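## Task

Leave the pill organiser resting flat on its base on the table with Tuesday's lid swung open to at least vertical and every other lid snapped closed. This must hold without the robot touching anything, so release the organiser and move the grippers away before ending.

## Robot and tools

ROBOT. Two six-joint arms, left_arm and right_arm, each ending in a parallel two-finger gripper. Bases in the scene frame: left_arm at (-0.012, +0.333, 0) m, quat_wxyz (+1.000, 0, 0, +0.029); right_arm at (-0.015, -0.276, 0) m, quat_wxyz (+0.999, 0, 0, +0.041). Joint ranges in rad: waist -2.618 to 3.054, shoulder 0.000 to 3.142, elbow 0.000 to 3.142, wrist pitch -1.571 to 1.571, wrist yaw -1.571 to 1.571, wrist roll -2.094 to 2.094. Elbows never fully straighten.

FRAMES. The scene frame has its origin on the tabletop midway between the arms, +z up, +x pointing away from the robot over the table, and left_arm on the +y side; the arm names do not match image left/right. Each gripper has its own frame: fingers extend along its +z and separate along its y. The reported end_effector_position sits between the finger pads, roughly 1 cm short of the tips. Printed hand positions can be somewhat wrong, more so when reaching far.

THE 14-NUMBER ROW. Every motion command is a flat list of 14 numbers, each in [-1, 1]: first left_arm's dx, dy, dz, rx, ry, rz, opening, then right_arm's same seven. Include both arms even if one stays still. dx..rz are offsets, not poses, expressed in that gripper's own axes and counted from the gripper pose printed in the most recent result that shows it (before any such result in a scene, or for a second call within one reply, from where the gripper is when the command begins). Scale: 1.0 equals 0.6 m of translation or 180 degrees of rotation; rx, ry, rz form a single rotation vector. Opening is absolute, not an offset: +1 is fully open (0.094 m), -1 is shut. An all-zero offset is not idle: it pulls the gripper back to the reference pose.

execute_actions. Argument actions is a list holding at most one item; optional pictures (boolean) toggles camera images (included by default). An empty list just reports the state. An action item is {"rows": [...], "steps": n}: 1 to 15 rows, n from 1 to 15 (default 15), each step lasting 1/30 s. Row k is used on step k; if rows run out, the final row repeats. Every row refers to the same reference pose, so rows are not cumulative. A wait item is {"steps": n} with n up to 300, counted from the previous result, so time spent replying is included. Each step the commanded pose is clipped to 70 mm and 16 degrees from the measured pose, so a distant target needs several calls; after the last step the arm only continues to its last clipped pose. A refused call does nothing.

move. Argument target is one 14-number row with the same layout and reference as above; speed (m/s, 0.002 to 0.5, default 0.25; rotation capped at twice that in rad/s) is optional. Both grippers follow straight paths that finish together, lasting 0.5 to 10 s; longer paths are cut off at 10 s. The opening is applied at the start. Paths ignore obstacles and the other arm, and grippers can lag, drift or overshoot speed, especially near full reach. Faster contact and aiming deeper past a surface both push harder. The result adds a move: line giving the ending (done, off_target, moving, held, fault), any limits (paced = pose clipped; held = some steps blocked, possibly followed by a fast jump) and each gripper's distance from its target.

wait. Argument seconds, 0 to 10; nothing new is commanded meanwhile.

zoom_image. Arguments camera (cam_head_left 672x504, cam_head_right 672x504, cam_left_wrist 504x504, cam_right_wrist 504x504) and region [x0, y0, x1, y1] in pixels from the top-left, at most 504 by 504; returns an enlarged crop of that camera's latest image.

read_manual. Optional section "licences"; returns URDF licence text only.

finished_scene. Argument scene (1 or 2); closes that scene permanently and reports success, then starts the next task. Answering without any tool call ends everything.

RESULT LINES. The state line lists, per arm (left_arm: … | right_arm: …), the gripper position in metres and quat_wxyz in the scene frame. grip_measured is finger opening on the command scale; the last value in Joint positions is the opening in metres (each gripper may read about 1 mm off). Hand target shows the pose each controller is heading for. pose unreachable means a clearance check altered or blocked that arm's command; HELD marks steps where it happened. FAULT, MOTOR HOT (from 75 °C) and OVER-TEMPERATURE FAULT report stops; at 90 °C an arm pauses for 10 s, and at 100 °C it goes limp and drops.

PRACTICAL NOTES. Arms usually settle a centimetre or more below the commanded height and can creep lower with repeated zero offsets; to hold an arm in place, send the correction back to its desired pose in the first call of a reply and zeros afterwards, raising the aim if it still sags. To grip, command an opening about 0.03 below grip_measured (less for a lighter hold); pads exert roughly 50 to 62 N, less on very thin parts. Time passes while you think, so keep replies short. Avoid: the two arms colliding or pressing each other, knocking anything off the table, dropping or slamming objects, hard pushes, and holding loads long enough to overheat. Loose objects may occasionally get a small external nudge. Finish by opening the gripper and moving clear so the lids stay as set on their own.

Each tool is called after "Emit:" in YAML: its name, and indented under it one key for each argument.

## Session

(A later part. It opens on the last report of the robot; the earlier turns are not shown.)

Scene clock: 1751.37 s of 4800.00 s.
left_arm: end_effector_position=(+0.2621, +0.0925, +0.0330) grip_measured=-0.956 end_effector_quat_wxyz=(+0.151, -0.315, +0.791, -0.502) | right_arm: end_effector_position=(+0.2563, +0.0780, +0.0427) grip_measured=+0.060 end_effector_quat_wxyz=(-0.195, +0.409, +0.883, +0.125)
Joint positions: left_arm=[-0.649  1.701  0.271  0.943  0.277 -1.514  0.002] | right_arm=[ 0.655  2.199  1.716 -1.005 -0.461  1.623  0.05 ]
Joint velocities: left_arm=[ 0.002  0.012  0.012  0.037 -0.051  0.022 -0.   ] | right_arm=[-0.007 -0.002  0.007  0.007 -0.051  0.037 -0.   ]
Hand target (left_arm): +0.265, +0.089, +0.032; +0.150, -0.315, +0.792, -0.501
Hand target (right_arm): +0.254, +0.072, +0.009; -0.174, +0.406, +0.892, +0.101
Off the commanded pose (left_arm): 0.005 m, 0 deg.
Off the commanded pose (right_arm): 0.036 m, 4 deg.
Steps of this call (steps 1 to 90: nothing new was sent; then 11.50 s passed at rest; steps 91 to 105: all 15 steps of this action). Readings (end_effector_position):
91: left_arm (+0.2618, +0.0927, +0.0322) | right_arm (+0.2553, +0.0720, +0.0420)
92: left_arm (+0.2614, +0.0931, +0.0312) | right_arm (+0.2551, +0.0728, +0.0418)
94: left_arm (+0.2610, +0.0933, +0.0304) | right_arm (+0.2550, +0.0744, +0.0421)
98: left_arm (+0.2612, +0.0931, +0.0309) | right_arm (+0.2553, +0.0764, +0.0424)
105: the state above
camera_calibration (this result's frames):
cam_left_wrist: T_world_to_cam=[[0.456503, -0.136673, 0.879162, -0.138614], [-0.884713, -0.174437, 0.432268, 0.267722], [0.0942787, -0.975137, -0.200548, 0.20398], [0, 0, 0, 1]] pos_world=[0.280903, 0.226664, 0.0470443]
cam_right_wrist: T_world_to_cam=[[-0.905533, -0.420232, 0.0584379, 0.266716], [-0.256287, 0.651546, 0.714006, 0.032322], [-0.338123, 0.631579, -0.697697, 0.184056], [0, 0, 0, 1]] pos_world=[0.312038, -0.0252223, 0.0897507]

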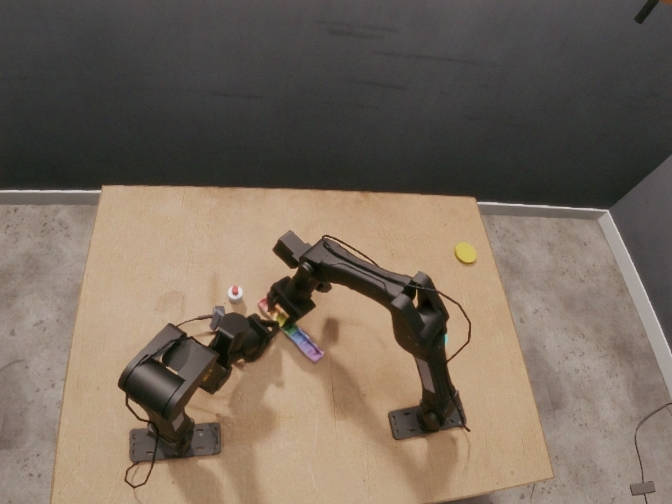

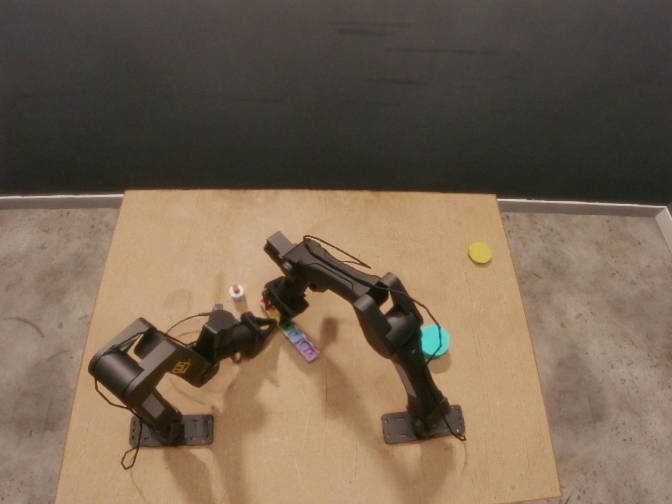

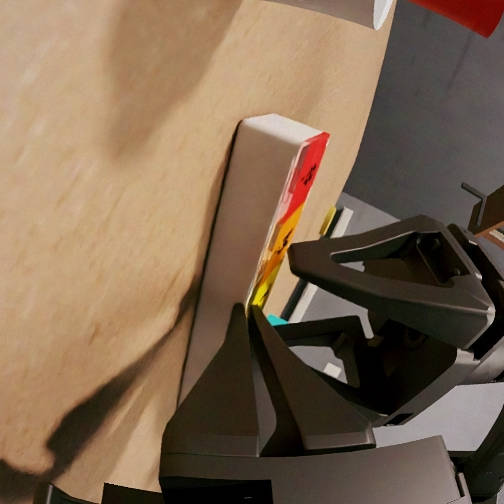

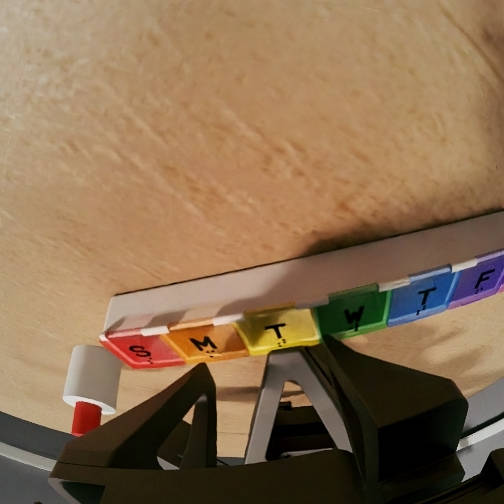

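Emit:
execute_actions:
  actions:
    - {"rows":[[0,-0.002,0.003,0,0,0,-1,0.0,0,-0.035,0,0,0,0.06],[0,-0.002,0.003,0,0,0,-1,0.0,0,-0.035,0,0,0,0.06],[0,-0.002,0.003,0,0,0,-1,0.0,0,-0.035,0,0,0,0.06],[0,-0.002,0.003,0,0,0,-1,-0.01,0,-0.035,0,-0.02,0,0.06],[0,-0.002,0.003,0,0,0,-1,-0.02,0,-0.035,0,-0.03,0,0.06],[0,-0.002,0.003,0,0,0,-1,-0.03,-0.01,-0.035,0,-0.04,0,0.06]],"steps":15}

Scene clock: 1757.43 s of 4800.00 s.
left_arm: end_effector_position=(+0.2625, +0.0923, +0.0338) grip_measured=-0.957 end_effector_quat_wxyz=(+0.153, -0.312, +0.791, -0.503) | right_arm: end_effector_position=(+0.2653, +0.0614, +0.0445) grip_measured=+0.060 end_effector_quat_wxyz=(-0.156, +0.415, +0.890, +0.104)
Joint positions: left_arm=[-0.649  1.701  0.271  0.946  0.277 -1.508  0.002] | right_arm=[ 0.646  2.18   1.72  -1.04  -0.371  1.614  0.05 ]
Joint velocities: left_arm=[ 0.002 -0.002  0.002 -0.066 -0.11   0.007 -0.   ] | right_arm=[-0.012 -0.007 -0.012  0.022  0.022  0.007  0.001]
Hand target (left_arm): +0.264, +0.091, +0.033; +0.151, -0.315, +0.791, -0.502
Hand target (right_arm): +0.267, +0.054, +0.053; -0.140, +0.416, +0.893, +0.099
Off the commanded pose (left_arm): 0.002 m, 0 deg.
Off the commanded pose (right_arm): 0.011 m, 2 deg.
Steps of this call (steps 1 to 90: nothing new was sent; then 2.57 s passed at rest; steps 91 to 105: all 15 steps of this action). Readings (end_effector_position):
91: left_arm (+0.2622, +0.0925, +0.0330) | right_arm (+0.2563, +0.0779, +0.0447)
92: left_arm (+0.2623, +0.0924, +0.0333) | right_arm (+0.2559, +0.0768, +0.0449)
94: left_arm (+0.2624, +0.0924, +0.0335) | right_arm (+0.2563, +0.0736, +0.0447)
98: left_arm (+0.2624, +0.0924, +0.0335) | right_arm (+0.2604, +0.0667, +0.0451)
105: the state above
camera_calibration (this result's frames):
cam_left_wrist: T_world_to_cam=[[0.449827, -0.138765, 0.882269, -0.137687], [-0.888238, -0.172612, 0.425722, 0.268622], [0.0932146, -0.975166, -0.200902, 0.20417], [0, 0, 0, 1]] pos_world=[0.281504, 0.226361, 0.0481366]
cam_right_wrist: T_world_to_cam=[[-0.91134, -0.40971, 0.0399714, 0.269473], [-0.287569, 0.703102, 0.650347, 0.0521666], [-0.294558, 0.581193, -0.758585, 0.193073], [0, 0, 0, 1]] pos_world=[0.317454, -0.0384851, 0.101764]

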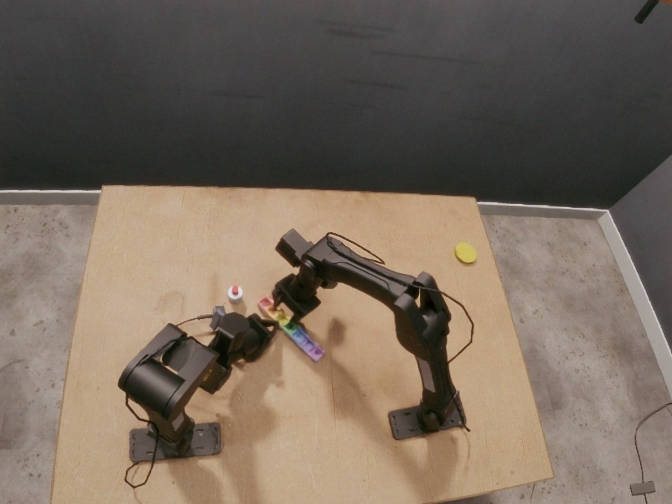

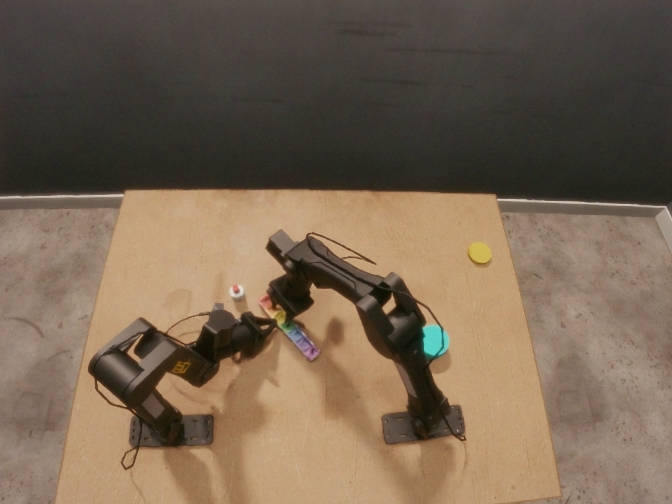

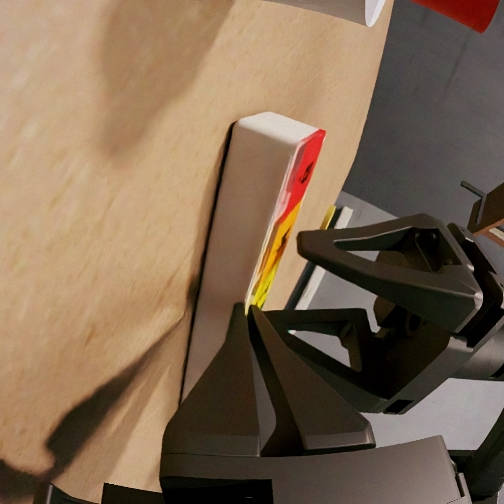

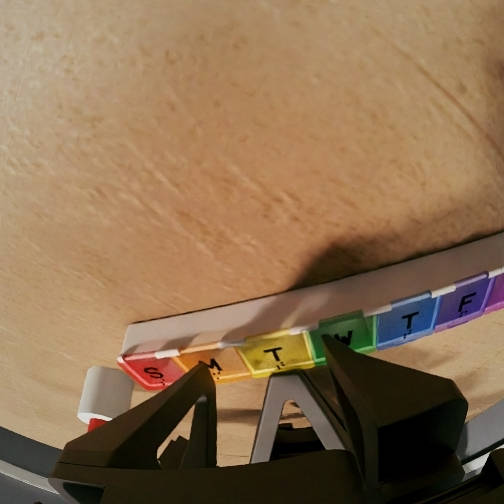

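Emit:
execute_actions:
  actions:
    - {"rows":[[0,-0.002,0.003,0,0,0,-1,-0.008,0,0.02,0,-0.01,0,0.06],[0,-0.002,0.003,0,0,0,-1,-0.008,0,0.02,0,-0.01,0,0.06],[0,-0.002,0.003,0,0,0,-1,-0.008,0,0.02,0,-0.01,0,0.06],[0,-0.002,0.003,0,0,0,-1,-0.014,0,0.035,0,-0.015,0,0.06],[0,-0.002,0.003,0,0,0,-1,-0.014,0,0.035,0,-0.015,0,0.06],[0,-0.002,0.003,0,0,0,-1,-0.014,0,0.035,0,-0.015,0,0.06],[0,-0.002,0.003,0,0,0,-1,-0.02,0,0.055,0,-0.02,0,0.06]],"steps":13}

Scene clock: 1763.80 s of 4800.00 s.
left_arm: end_effector_position=(+0.2624, +0.0924, +0.0335) grip_measured=-0.958 end_effector_quat_wxyz=(+0.153, -0.312, +0.792, -0.502) | right_arm: end_effector_position=(+0.2658, +0.0654, +0.0424) grip_measured=+0.060 end_effector_quat_wxyz=(-0.152, +0.421, +0.888, +0.108)
Joint positions: left_arm=[-0.649  1.701  0.271  0.945  0.277 -1.507  0.002] | right_arm=[ 0.654  2.181  1.713 -1.016 -0.365  1.637  0.05 ]
Joint velocities: left_arm=[-0.027  0.007  0.012 -0.022 -0.007 -0.007 -0.001] | right_arm=[-0.017 -0.007  0.017 -0.022  0.007  0.037 -0.   ]
Hand target (left_arm): +0.264, +0.091, +0.034; +0.153, -0.312, +0.792, -0.503
Hand target (right_arm): +0.265, +0.062, +0.011; -0.130, +0.418, +0.895, +0.089
Off the commanded pose (left_arm): 0.002 m, 0 deg.
Off the commanded pose (right_arm): 0.033 m, 3 deg.
Steps of this call (steps 1 to 90: nothing new was sent; then 2.93 s passed at rest; steps 91 to 103: all 13 steps of this action). Readings (end_effector_position):
91: left_arm (+0.2625, +0.0923, +0.0338) | right_arm (+0.2655, +0.0613, +0.0443)
92: left_arm (+0.2625, +0.0923, +0.0338) | right_arm (+0.2657, +0.0615, +0.0443)
94: left_arm (+0.2625, +0.0923, +0.0338) | right_arm (+0.2658, +0.0621, +0.0436)
98: left_arm (+0.2624, +0.0923, +0.0336) | right_arm (+0.2656, +0.0636, +0.0423)
103: the state above
camera_calibration (this result's frames):
cam_left_wrist: T_world_to_cam=[[0.450167, -0.140305, 0.881853, -0.137254], [-0.888128, -0.172788, 0.425879, 0.268633], [0.0926208, -0.974915, -0.202393, 0.204394], [0, 0, 0, 1]] pos_world=[0.281436, 0.226426, 0.0480003]
cam_right_wrist: T_world_to_cam=[[-0.917217, -0.39719, 0.0308724, 0.27285], [-0.283813, 0.705845, 0.649024, 0.0497771], [-0.279577, 0.586534, -0.760141, 0.185067], [0, 0, 0, 1]] pos_world=[0.316131, -0.0353095, 0.0999472]

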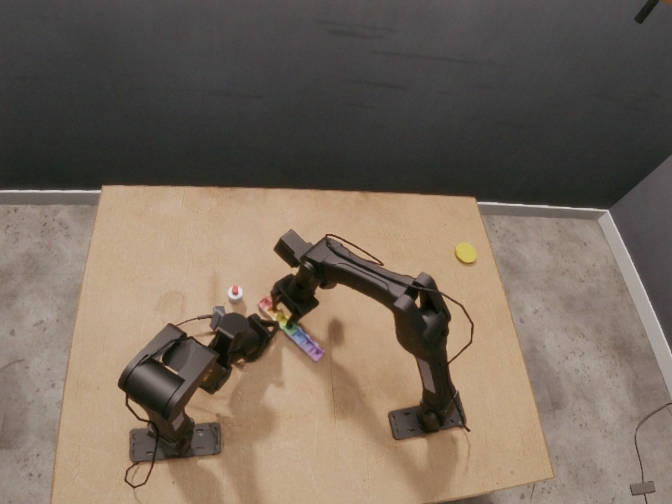

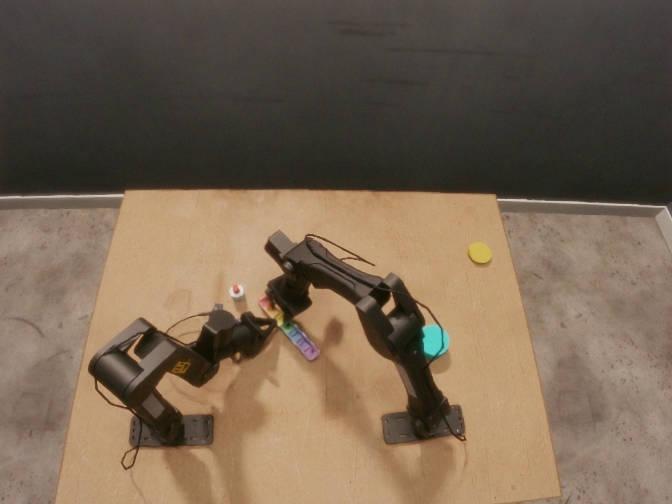

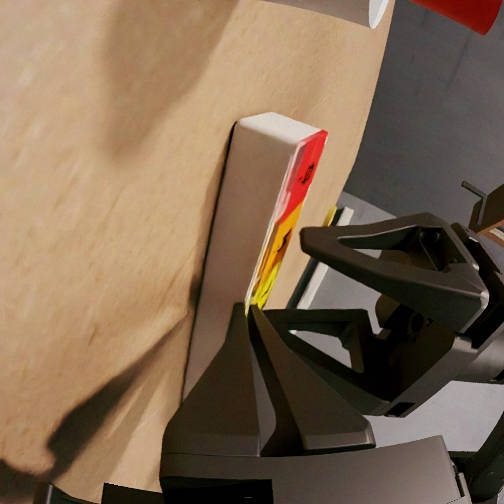

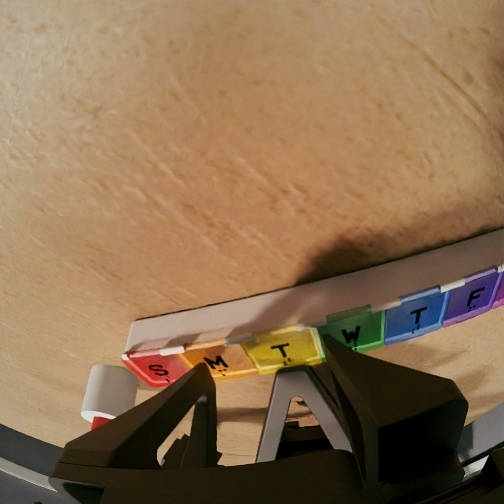

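Emit:
execute_actions:
  actions:
    - {"rows":[[0,-0.002,0.003,0,0,0,-1,0.008,0,-0.035,0,0,0,0.06],[0,-0.002,0.003,0,0,0,-1,0.008,0,-0.035,0,0,0,0.06],[0,-0.002,0.003,0,0,0,-1,0.008,0,-0.035,0.01,0,0,0.06],[0,-0.002,0.003,0,0,0,-1,0.004,-0.01,-0.035,0.02,0,0,0.06],[0,-0.002,0.003,0,0,0,-1,0.0,-0.02,-0.035,0.03,-0.01,0,0.06]],"steps":15}

Scene clock: 1772.30 s of 4800.00 s.
left_arm: end_effector_position=(+0.2628, +0.0921, +0.0344) grip_measured=-0.960 end_effector_quat_wxyz=(+0.154, -0.311, +0.791, -0.504) | right_arm: end_effector_position=(+0.2550, +0.0528, +0.0508) grip_measured=+0.060 end_effector_quat_wxyz=(-0.166, +0.416, +0.892, +0.060)
Joint positions: left_arm=[-0.649  1.701  0.271  0.95   0.277 -1.507  0.002] | right_arm=[ 0.653  2.208  1.797 -1.179 -0.355  1.604  0.05 ]
Joint velocities: left_arm=[ 0.002  0.002 -0.007  0.007 -0.037 -0.081  0.   ] | right_arm=[-0.012  0.046 -0.007 -0.154  0.022 -0.022 -0.001]
Hand target (left_arm): +0.264, +0.091, +0.034; +0.153, -0.312, +0.792, -0.502
Hand target (right_arm): +0.260, +0.051, +0.061; -0.158, +0.415, +0.894, +0.060
Off the commanded pose (left_arm): 0.002 m, 0 deg.
Off the commanded pose (right_arm): 0.012 m, 1 deg.
Steps of this call (steps 1 to 90: nothing new was sent; then 5.00 s passed at rest; steps 91 to 105: all 15 steps of this action). Readings (end_effector_position):
91: left_arm (+0.2624, +0.0924, +0.0335) | right_arm (+0.2657, +0.0657, +0.0446)
92: left_arm (+0.2625, +0.0923, +0.0338) | right_arm (+0.2652, +0.0651, +0.0453)
94: left_arm (+0.2627, +0.0921, +0.0343) | right_arm (+0.2635, +0.0633, +0.0474)
98: left_arm (+0.2628, +0.0921, +0.0344) | right_arm (+0.2610, +0.0595, +0.0515)
105: the state above
camera_calibration (this result's frames):
cam_left_wrist: T_world_to_cam=[[0.446808, -0.138057, 0.883913, -0.137746], [-0.889742, -0.171708, 0.422936, 0.268972], [0.0933853, -0.975426, -0.199556, 0.204022], [0, 0, 0, 1]] pos_world=[0.28181, 0.226176, 0.0487115]
cam_right_wrist: T_world_to_cam=[[-0.900203, -0.419422, 0.117133, 0.250068], [-0.266242, 0.742942, 0.614127, 0.0454673], [-0.344601, 0.521653, -0.780467, 0.216824], [0, 0, 0, 1]] pos_world=[0.311935, -0.0420023, 0.11201]

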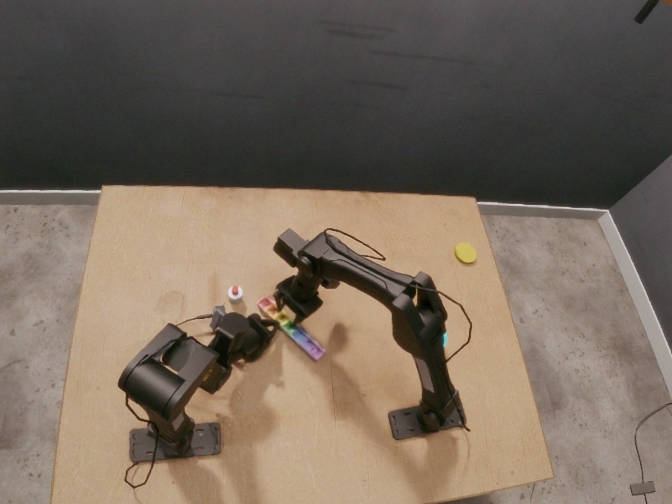

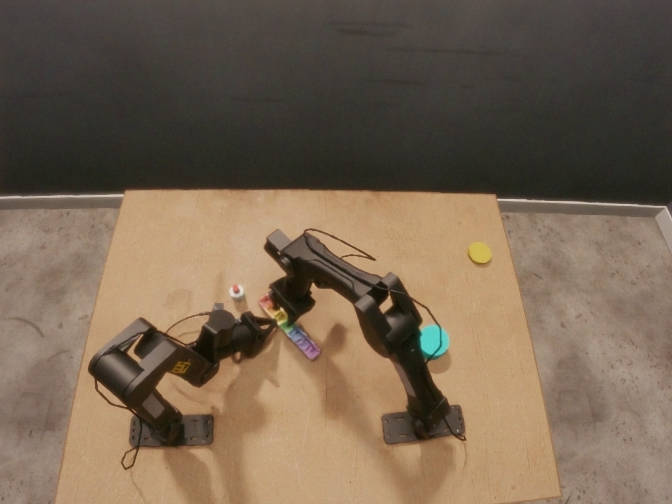

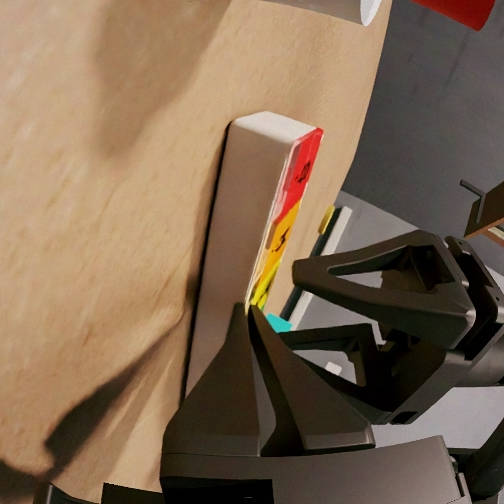

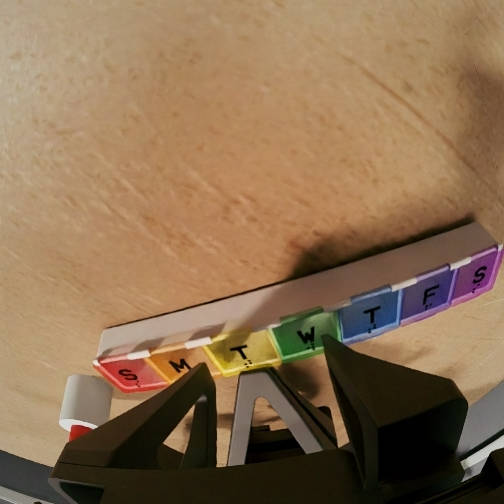

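Emit:
move:
  target: [0,-0.002,0.003,0,0,0,-1,0.0,0.011,-0.012,0,0,0,0.06]
  speed: 0.02

Scene clock: 1775.87 s of 4800.00 s.
left_arm: end_effector_position=(+0.2630, +0.0920, +0.0349) grip_measured=-0.961 end_effector_quat_wxyz=(+0.154, -0.310, +0.791, -0.505) | right_arm: end_effector_position=(+0.2558, +0.0531, +0.0457) grip_measured=+0.060 end_effector_quat_wxyz=(-0.169, +0.416, +0.892, +0.051)
Joint positions: left_arm=[-0.649  1.701  0.271  0.952  0.277 -1.507  0.002] | right_arm=[ 0.653  2.235  1.821 -1.195 -0.353  1.6    0.05 ]
Joint velocities: left_arm=[ 0.007  0.012 -0.037 -0.051 -0.11   0.022  0.001] | right_arm=[ 0.002 -0.012 -0.007 -0.095  0.007 -0.037 -0.001]
Hand target (left_arm): +0.264, +0.090, +0.035; +0.154, -0.311, +0.791, -0.504
Hand target (right_arm): +0.262, +0.055, +0.057; -0.166, +0.416, +0.892, +0.061
Off the commanded pose (left_arm): 0.002 m, 0 deg.
Off the commanded pose (right_arm): 0.013 m, 1 deg.
move: off_target (right_arm)
camera_calibration (this result's frames):
cam_left_wrist: T_world_to_cam=[[0.445126, -0.136931, 0.884936, -0.137992], [-0.890545, -0.17117, 0.421461, 0.269142], [0.0937636, -0.97568, -0.198136, 0.203835], [0, 0, 0, 1]] pos_world=[0.281995, 0.226052, 0.0490678]
cam_right_wrist: T_world_to_cam=[[-0.897278, -0.420659, 0.133931, 0.250105], [-0.261152, 0.750379, 0.607232, 0.0472], [-0.355937, 0.50988, -0.783155, 0.216607], [0, 0, 0, 1]] pos_world=[0.313839, -0.0406525, 0.107478]

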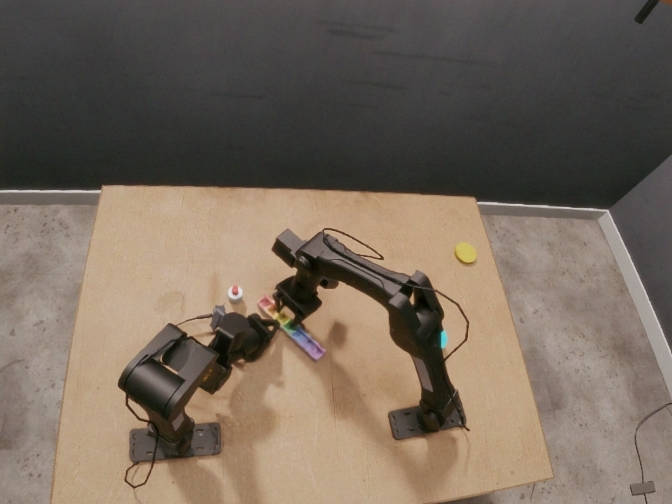

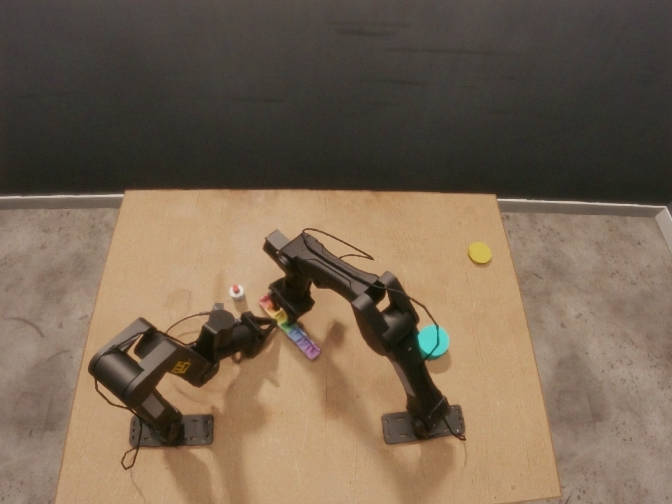

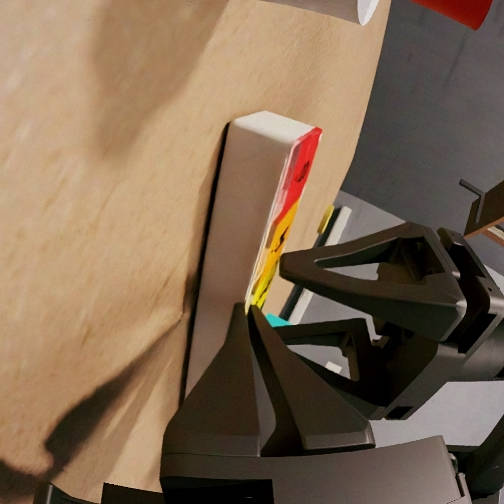

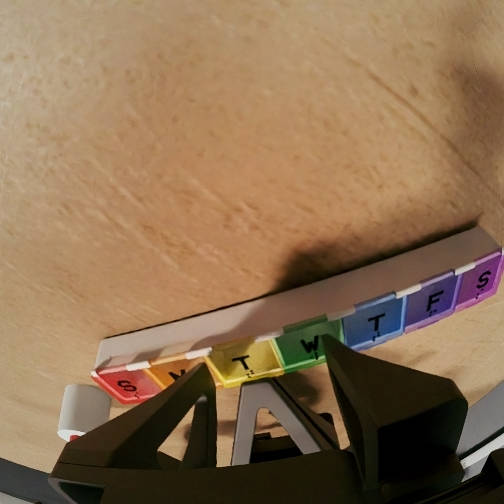

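Emit:
execute_actions:
  actions:
    - {"rows":[[0,-0.002,0.003,0,0,0,-1,0.006,0.0,-0.02,0,0,0,0.06],[0,-0.002,0.003,0,0,0,-1,0.006,0.0,-0.02,0,0,0,0.06],[0,-0.002,0.003,0,0,0,-1,0.006,0.02,-0.02,0,0,0,0.06]],"steps":15}

Scene clock: 1779.20 s of 4800.00 s.
left_arm: end_effector_position=(+0.2631, +0.0919, +0.0351) grip_measured=-0.961 end_effector_quat_wxyz=(+0.155, -0.310, +0.790, -0.505) | right_arm: end_effector_position=(+0.2624, +0.0591, +0.0463) grip_measured=+0.060 end_effector_quat_wxyz=(-0.171, +0.417, +0.892, +0.047)
Joint positions: left_arm=[-0.649  1.701  0.271  0.953  0.277 -1.507  0.002] | right_arm=[ 0.653  2.284  1.906 -1.241 -0.353  1.6    0.05 ]
Joint velocities: left_arm=[-0.012  0.012 -0.002  0.037 -0.051 -0.022 -0.   ] | right_arm=[-0.007 -0.007 -0.012 -0.037 -0.081 -0.022 -0.   ]
Hand target (left_arm): +0.264, +0.090, +0.035; +0.154, -0.310, +0.791, -0.505
Hand target (right_arm): +0.266, +0.060, +0.058; -0.169, +0.416, +0.892, +0.052
Off the commanded pose (left_arm): 0.002 m, 0 deg.
Off the commanded pose (right_arm): 0.012 m, 1 deg.
Steps of this call (steps 1 to 85: nothing new was sent; steps 86 to 100: all 15 steps of this action). Readings (end_effector_position):
86: left_arm (+0.2630, +0.0920, +0.0349) | right_arm (+0.2556, +0.0529, +0.0458)
87: left_arm (+0.2630, +0.0919, +0.0350) | right_arm (+0.2552, +0.0526, +0.0458)
89: left_arm (+0.2630, +0.0919, +0.0350) | right_arm (+0.2566, +0.0539, +0.0469)
93: left_arm (+0.2630, +0.0919, +0.0350) | right_arm (+0.2639, +0.0604, +0.0462)
100: the state above
camera_calibration (this result's frames):
cam_left_wrist: T_world_to_cam=[[0.444565, -0.136555, 0.885277, -0.138073], [-0.890812, -0.170991, 0.420969, 0.269199], [0.093889, -0.975764, -0.197662, 0.203773], [0, 0, 0, 1]] pos_world=[0.282057, 0.22601, 0.0491867]
cam_right_wrist: T_world_to_cam=[[-0.896177, -0.419664, 0.144047, 0.257699], [-0.256352, 0.754715, 0.603895, 0.0426817], [-0.362147, 0.50427, -0.78394, 0.218405], [0, 0, 0, 1]] pos_world=[0.32098, -0.0342008, 0.108321]

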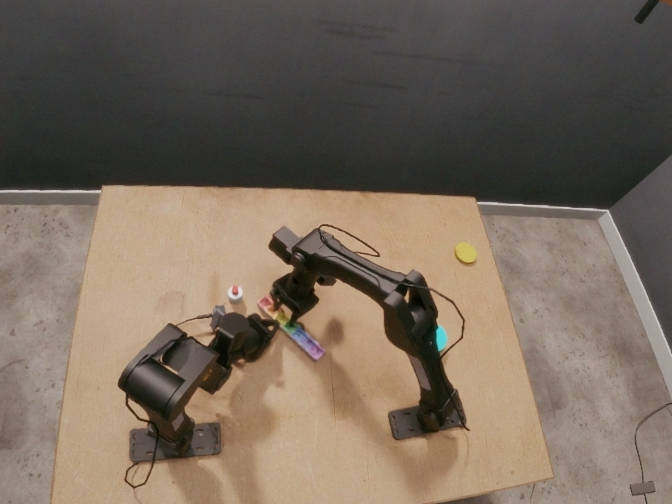

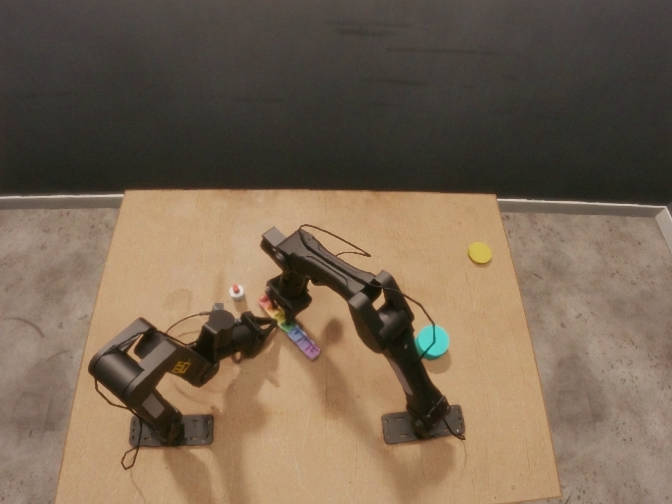

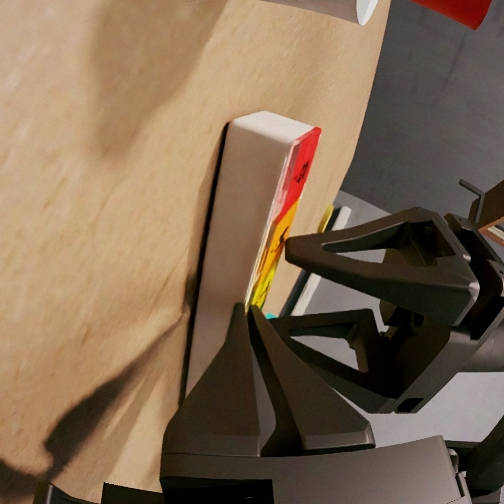

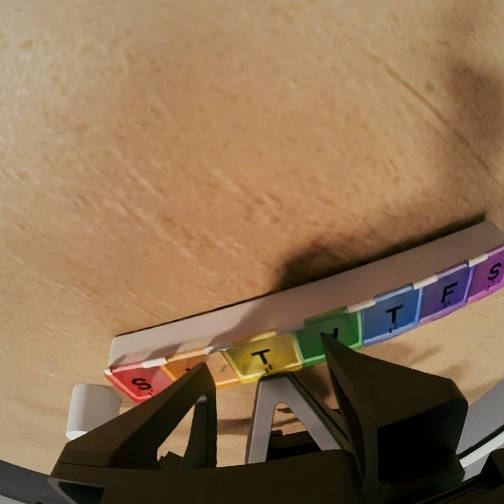

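Emit:
execute_actions:
  actions:
    - {"rows":[[0,-0.002,0.003,0,0,0,-1,-0.004,0,0.02,0,0,0,0.06],[0,-0.002,0.003,0,0,0,-1,-0.004,0,0.02,0,0,0,0.06],[0,-0.002,0.003,0,0,0,-1,-0.004,0,0.02,0,0,0,0.06],[0,-0.002,0.003,0,0,0,-1,-0.01,-0.003,0.035,0,-0.01,0,0.06],[0,-0.002,0.003,0,0,0,-1,-0.01,-0.003,0.035,0,-0.01,0,0.06],[0,-0.002,0.003,0,0,0,-1,-0.01,-0.003,0.035,0,-0.01,0,0.06],[0,-0.002,0.003,0,0,0,-1,-0.018,-0.006,0.055,0,-0.015,0,0.06]],"steps":14}

Scene clock: 1785.23 s of 4800.00 s.
left_arm: end_effector_position=(+0.2629, +0.0920, +0.0346) grip_measured=-0.961 end_effector_quat_wxyz=(+0.154, -0.310, +0.791, -0.504) | right_arm: end_effector_position=(+0.2621, +0.0613, +0.0418) grip_measured=+0.060 end_effector_quat_wxyz=(-0.164, +0.415, +0.893, +0.063)
Joint positions: left_arm=[-0.649  1.701  0.271  0.95   0.277 -1.507  0.002] | right_arm=[ 0.657  2.255  1.839 -1.167 -0.354  1.607  0.05 ]
Joint velocities: left_arm=[ 0.017 -0.007 -0.002  0.007 -0.051  0.007  0.001] | right_arm=[ 0.007 -0.012 -0.022  0.139  0.051  0.007 -0.002]
Hand target (left_arm): +0.264, +0.090, +0.035; +0.155, -0.310, +0.790, -0.505
Hand target (right_arm): +0.257, +0.056, +0.013; -0.150, +0.417, +0.896, +0.036
Off the commanded pose (left_arm): 0.003 m, 0 deg.
Off the commanded pose (right_arm): 0.031 m, 3 deg.
Steps of this call (steps 1 to 90: nothing new was sent; then 2.57 s passed at rest; steps 91 to 104: all 14 steps of this action). Readings (end_effector_position):
91: left_arm (+0.2631, +0.0919, +0.0351) | right_arm (+0.2618, +0.0585, +0.0455)
92: left_arm (+0.2631, +0.0919, +0.0351) | right_arm (+0.2621, +0.0589, +0.0447)
94: left_arm (+0.2630, +0.0919, +0.0350) | right_arm (+0.2621, +0.0593, +0.0436)
98: left_arm (+0.2629, +0.0920, +0.0348) | right_arm (+0.2616, +0.0602, +0.0424)
104: the state above
camera_calibration (this result's frames):
cam_left_wrist: T_world_to_cam=[[0.445988, -0.137945, 0.884345, -0.137739], [-0.890152, -0.171467, 0.42217, 0.26907], [0.0933998, -0.975485, -0.199265, 0.203993], [0, 0, 0, 1]] pos_world=[0.28189, 0.226128, 0.0488638]
cam_right_wrist: T_world_to_cam=[[-0.900382, -0.420697, 0.111022, 0.261525], [-0.270109, 0.740495, 0.615393, 0.0476828], [-0.341105, 0.524101, -0.780363, 0.206751], [0, 0, 0, 1]] pos_world=[0.318876, -0.0336447, 0.102963]

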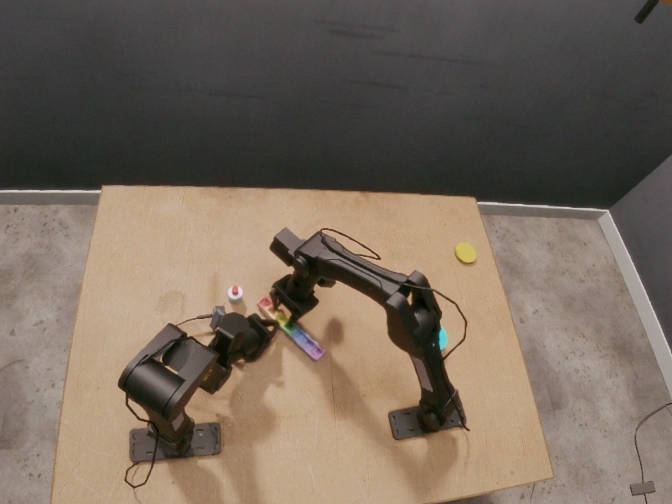

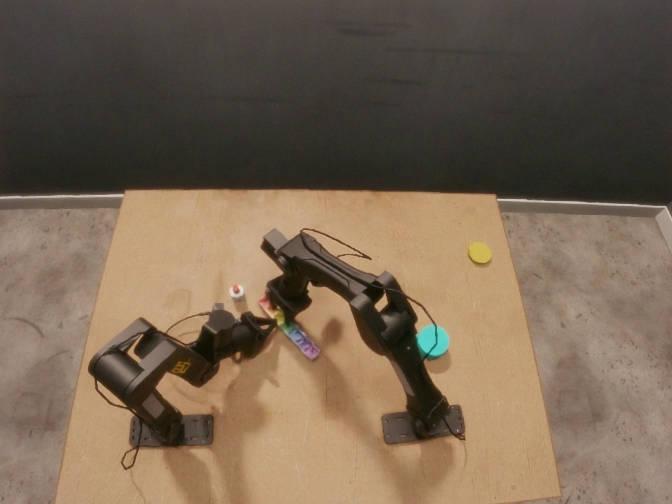

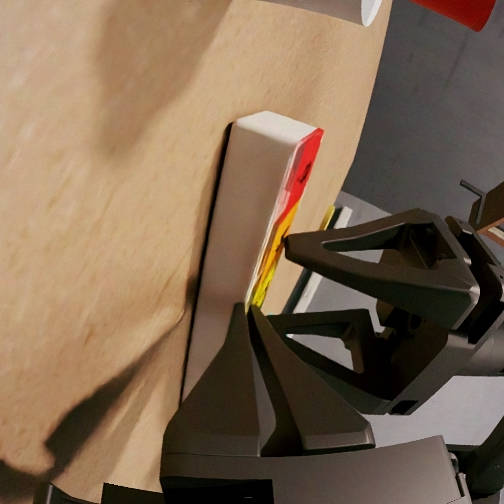

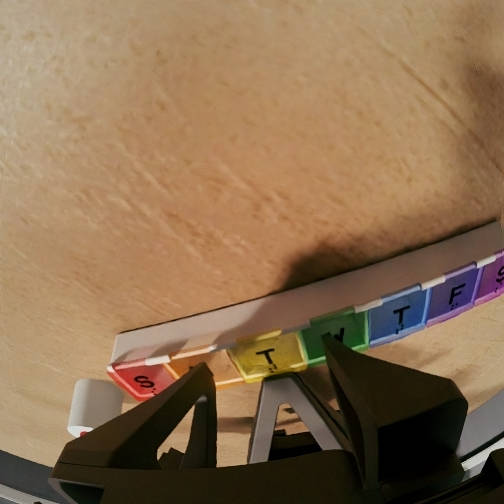

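Emit:
execute_actions:
  actions:
    - {"rows":[[0,-0.015,-0.006,0,0,0,-1,-0.02,-0.006,0.06,0,-0.015,0,0.06],[0,-0.022,-0.007,0,0,0,-1,-0.02,-0.006,0.06,0,-0.015,0,0.06],[0,-0.03,-0.008,0,0,0,-1,-0.02,-0.006,0.06,0,-0.015,0,0.06],[0,-0.036,-0.008,0,0,0,-1,-0.02,-0.006,0.06,0,-0.015,0,0.06]],"steps":15}

Scene clock: 1791.17 s of 4800.00 s.
left_arm: end_effector_position=(+0.2615, +0.0932, +0.0438) grip_measured=-0.991 end_effector_quat_wxyz=(+0.149, -0.315, +0.795, -0.496) | right_arm: end_effector_position=(+0.2624, +0.0661, +0.0410) grip_measured=+0.060 end_effector_quat_wxyz=(-0.160, +0.419, +0.890, +0.083)
Joint positions: left_arm=[-0.649  1.606  0.288  0.816  0.276 -1.509  0.   ] | right_arm=[ 0.662  2.226  1.786 -1.096 -0.361  1.629  0.05 ]
Joint velocities: left_arm=[ 0.007  0.007  0.002 -0.081  0.022  0.066 -0.   ] | right_arm=[-0.012 -0.002 -0.007  0.081 -0.007  0.007  0.   ]
Hand target (left_arm): +0.267, +0.089, +0.057; +0.154, -0.310, +0.791, -0.505
Hand target (right_arm): +0.257, +0.058, +0.006; -0.144, +0.416, +0.897, +0.051
Off the commanded pose (left_arm): 0.014 m, 1 deg.
Off the commanded pose (right_arm): 0.038 m, 4 deg.
Steps of this call (steps 1 to 90: nothing new was sent; then 2.43 s passed at rest; steps 91 to 105: all 15 steps of this action). Readings (end_effector_position):
91: left_arm (+0.2625, +0.0924, +0.0342) | right_arm (+0.2635, +0.0647, +0.0408)
92: left_arm (+0.2623, +0.0925, +0.0357) | right_arm (+0.2634, +0.0648, +0.0410)
94: left_arm (+0.2626, +0.0923, +0.0430) | right_arm (+0.2630, +0.0651, +0.0410)
98: left_arm (+0.2638, +0.0911, +0.0500) | right_arm (+0.2626, +0.0660, +0.0412)
105: the state above
camera_calibration (this result's frames):
cam_left_wrist: T_world_to_cam=[[0.463862, -0.147299, 0.873576, -0.148435], [-0.881193, -0.178313, 0.43784, 0.261769], [0.0912762, -0.972886, -0.212512, 0.207976], [0, 0, 0, 1]] pos_world=[0.280539, 0.227149, 0.0592537]
cam_right_wrist: T_world_to_cam=[[-0.909199, -0.409108, 0.0773813, 0.266832], [-0.272639, 0.725447, 0.631976, 0.0456584], [-0.314683, 0.553495, -0.771115, 0.194444], [0, 0, 0, 1]] pos_world=[0.31624, -0.0315834, 0.100436]

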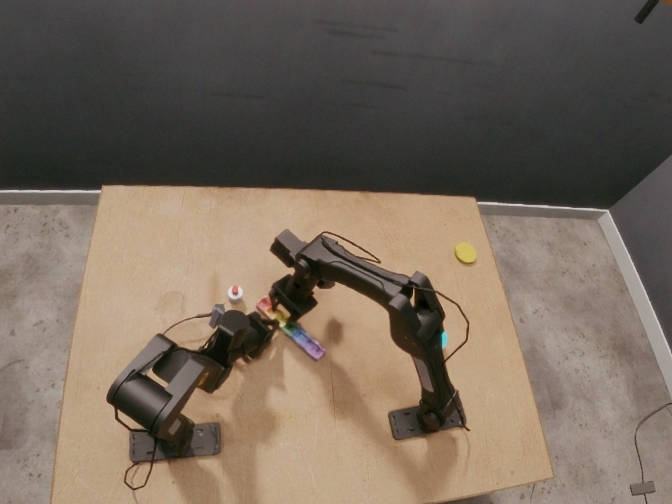

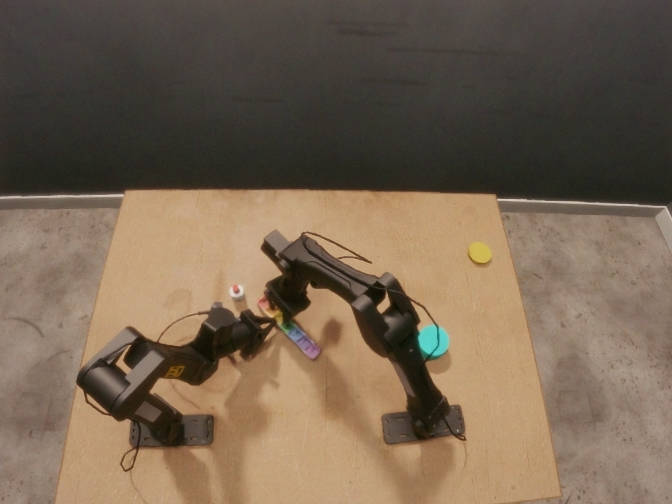

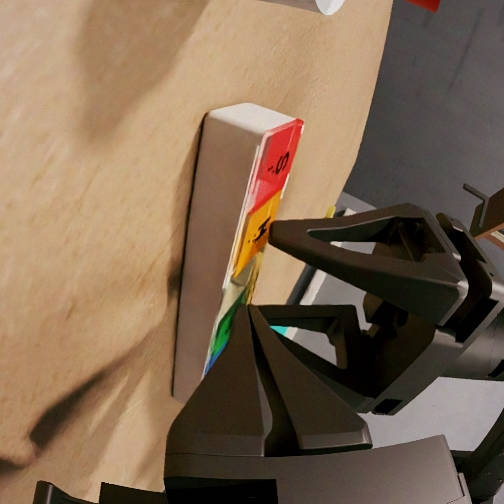

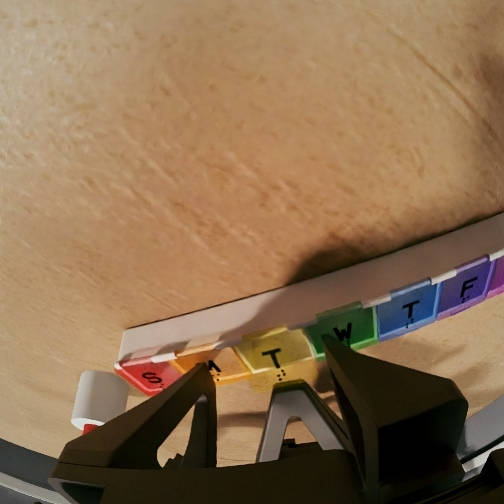

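Emit:
zoom_image:
  camera: "cam_left_wrist"
  region: [150, 200, 350, 400]

Emit:
zoom_image:
  camera: "cam_right_wrist"
  region: [150, 290, 400, 450]

Region (150, 200, 350, 400) of cam_left_wrist's 504x504 image, scaled by 2.520, with more detail than that image has.

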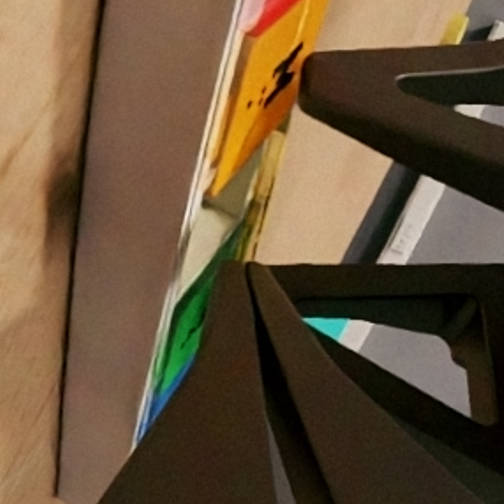

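Region (150, 290, 400, 450) of cam_right_wrist's 504x504 image, scaled by 2.016, with more detail than that image has; it fills the top 323 rows of this view, and the rest is white.

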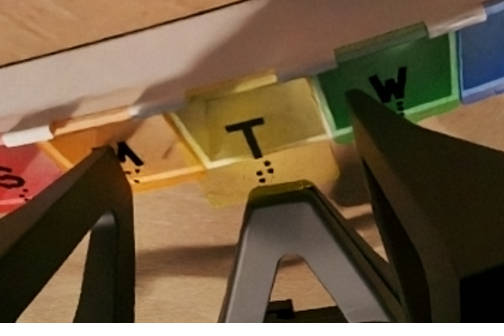

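Emit:
move:
  target: [0,-0.054,0.024,0.01,0,0,-1,-0.02,-0.01,0.05,0,-0.015,0,0.06]
  speed: 0.03

Scene clock: 1798.27 s of 4800.00 s.
left_arm: end_effector_position=(+0.2674, +0.0880, +0.0420) grip_measured=-0.991 end_effector_quat_wxyz=(+0.139, -0.326, +0.802, -0.480) | right_arm: end_effector_position=(+0.2635, +0.0674, +0.0419) grip_measured=+0.060 end_effector_quat_wxyz=(-0.154, +0.423, +0.888, +0.099)
Joint positions: left_arm=[-0.658  1.606  0.346  0.716  0.262 -1.52   0.   ] | right_arm=[ 0.662  2.196  1.739 -1.041 -0.362  1.645  0.05 ]
Joint velocities: left_arm=[-0.002  0.002  0.002  0.022  0.022 -0.037  0.001] | right_arm=[-0.012 -0.012  0.002 -0.037 -0.066 -0.022  0.   ]
Hand target (left_arm): +0.279, +0.074, +0.066; +0.153, -0.313, +0.787, -0.509
Hand target (right_arm): +0.258, +0.061, +0.010; -0.140, +0.420, +0.894, +0.071
Off the commanded pose (left_arm): 0.031 m, 4 deg.
Off the commanded pose (right_arm): 0.034 m, 4 deg.
After step 90, 2.67 s passed at rest.
move: off_target (left_arm, right_arm)
camera_calibration (this result's frames):
cam_left_wrist: T_world_to_cam=[[0.498337, -0.162957, 0.851531, -0.157312], [-0.862235, -0.195809, 0.467129, 0.262049], [0.0906152, -0.967008, -0.238086, 0.202774], [0, 0, 0, 1]] pos_world=[0.285967, 0.22176, 0.0598226]
cam_right_wrist: T_world_to_cam=[[-0.916589, -0.396935, 0.0480349, 0.270602], [-0.275947, 0.71495, 0.642417, 0.045623], [-0.289341, 0.575578, -0.764848, 0.186356], [0, 0, 0, 1]] pos_world=[0.314541, -0.0324691, 0.100227]

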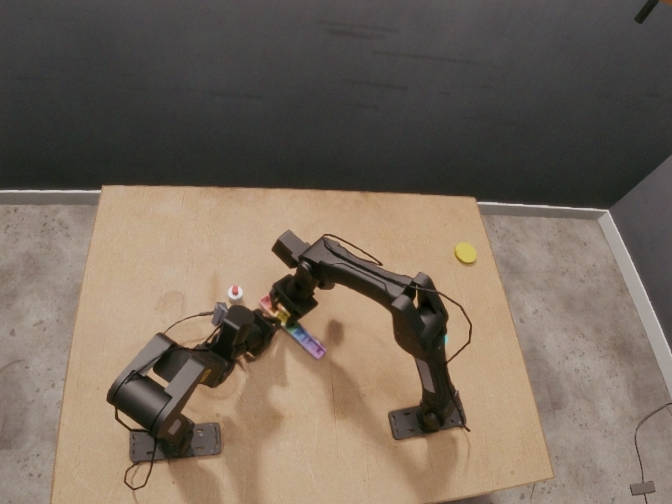

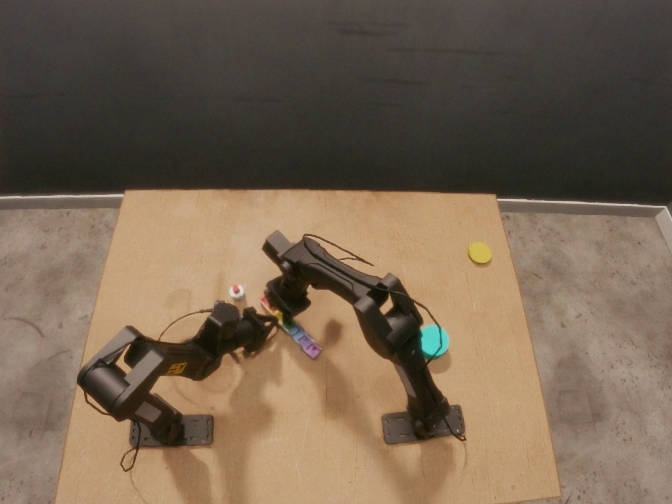

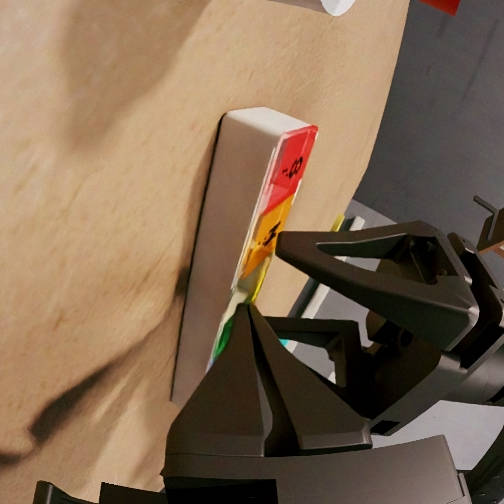

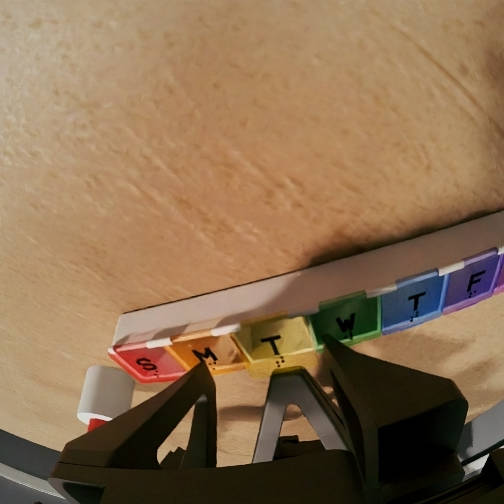

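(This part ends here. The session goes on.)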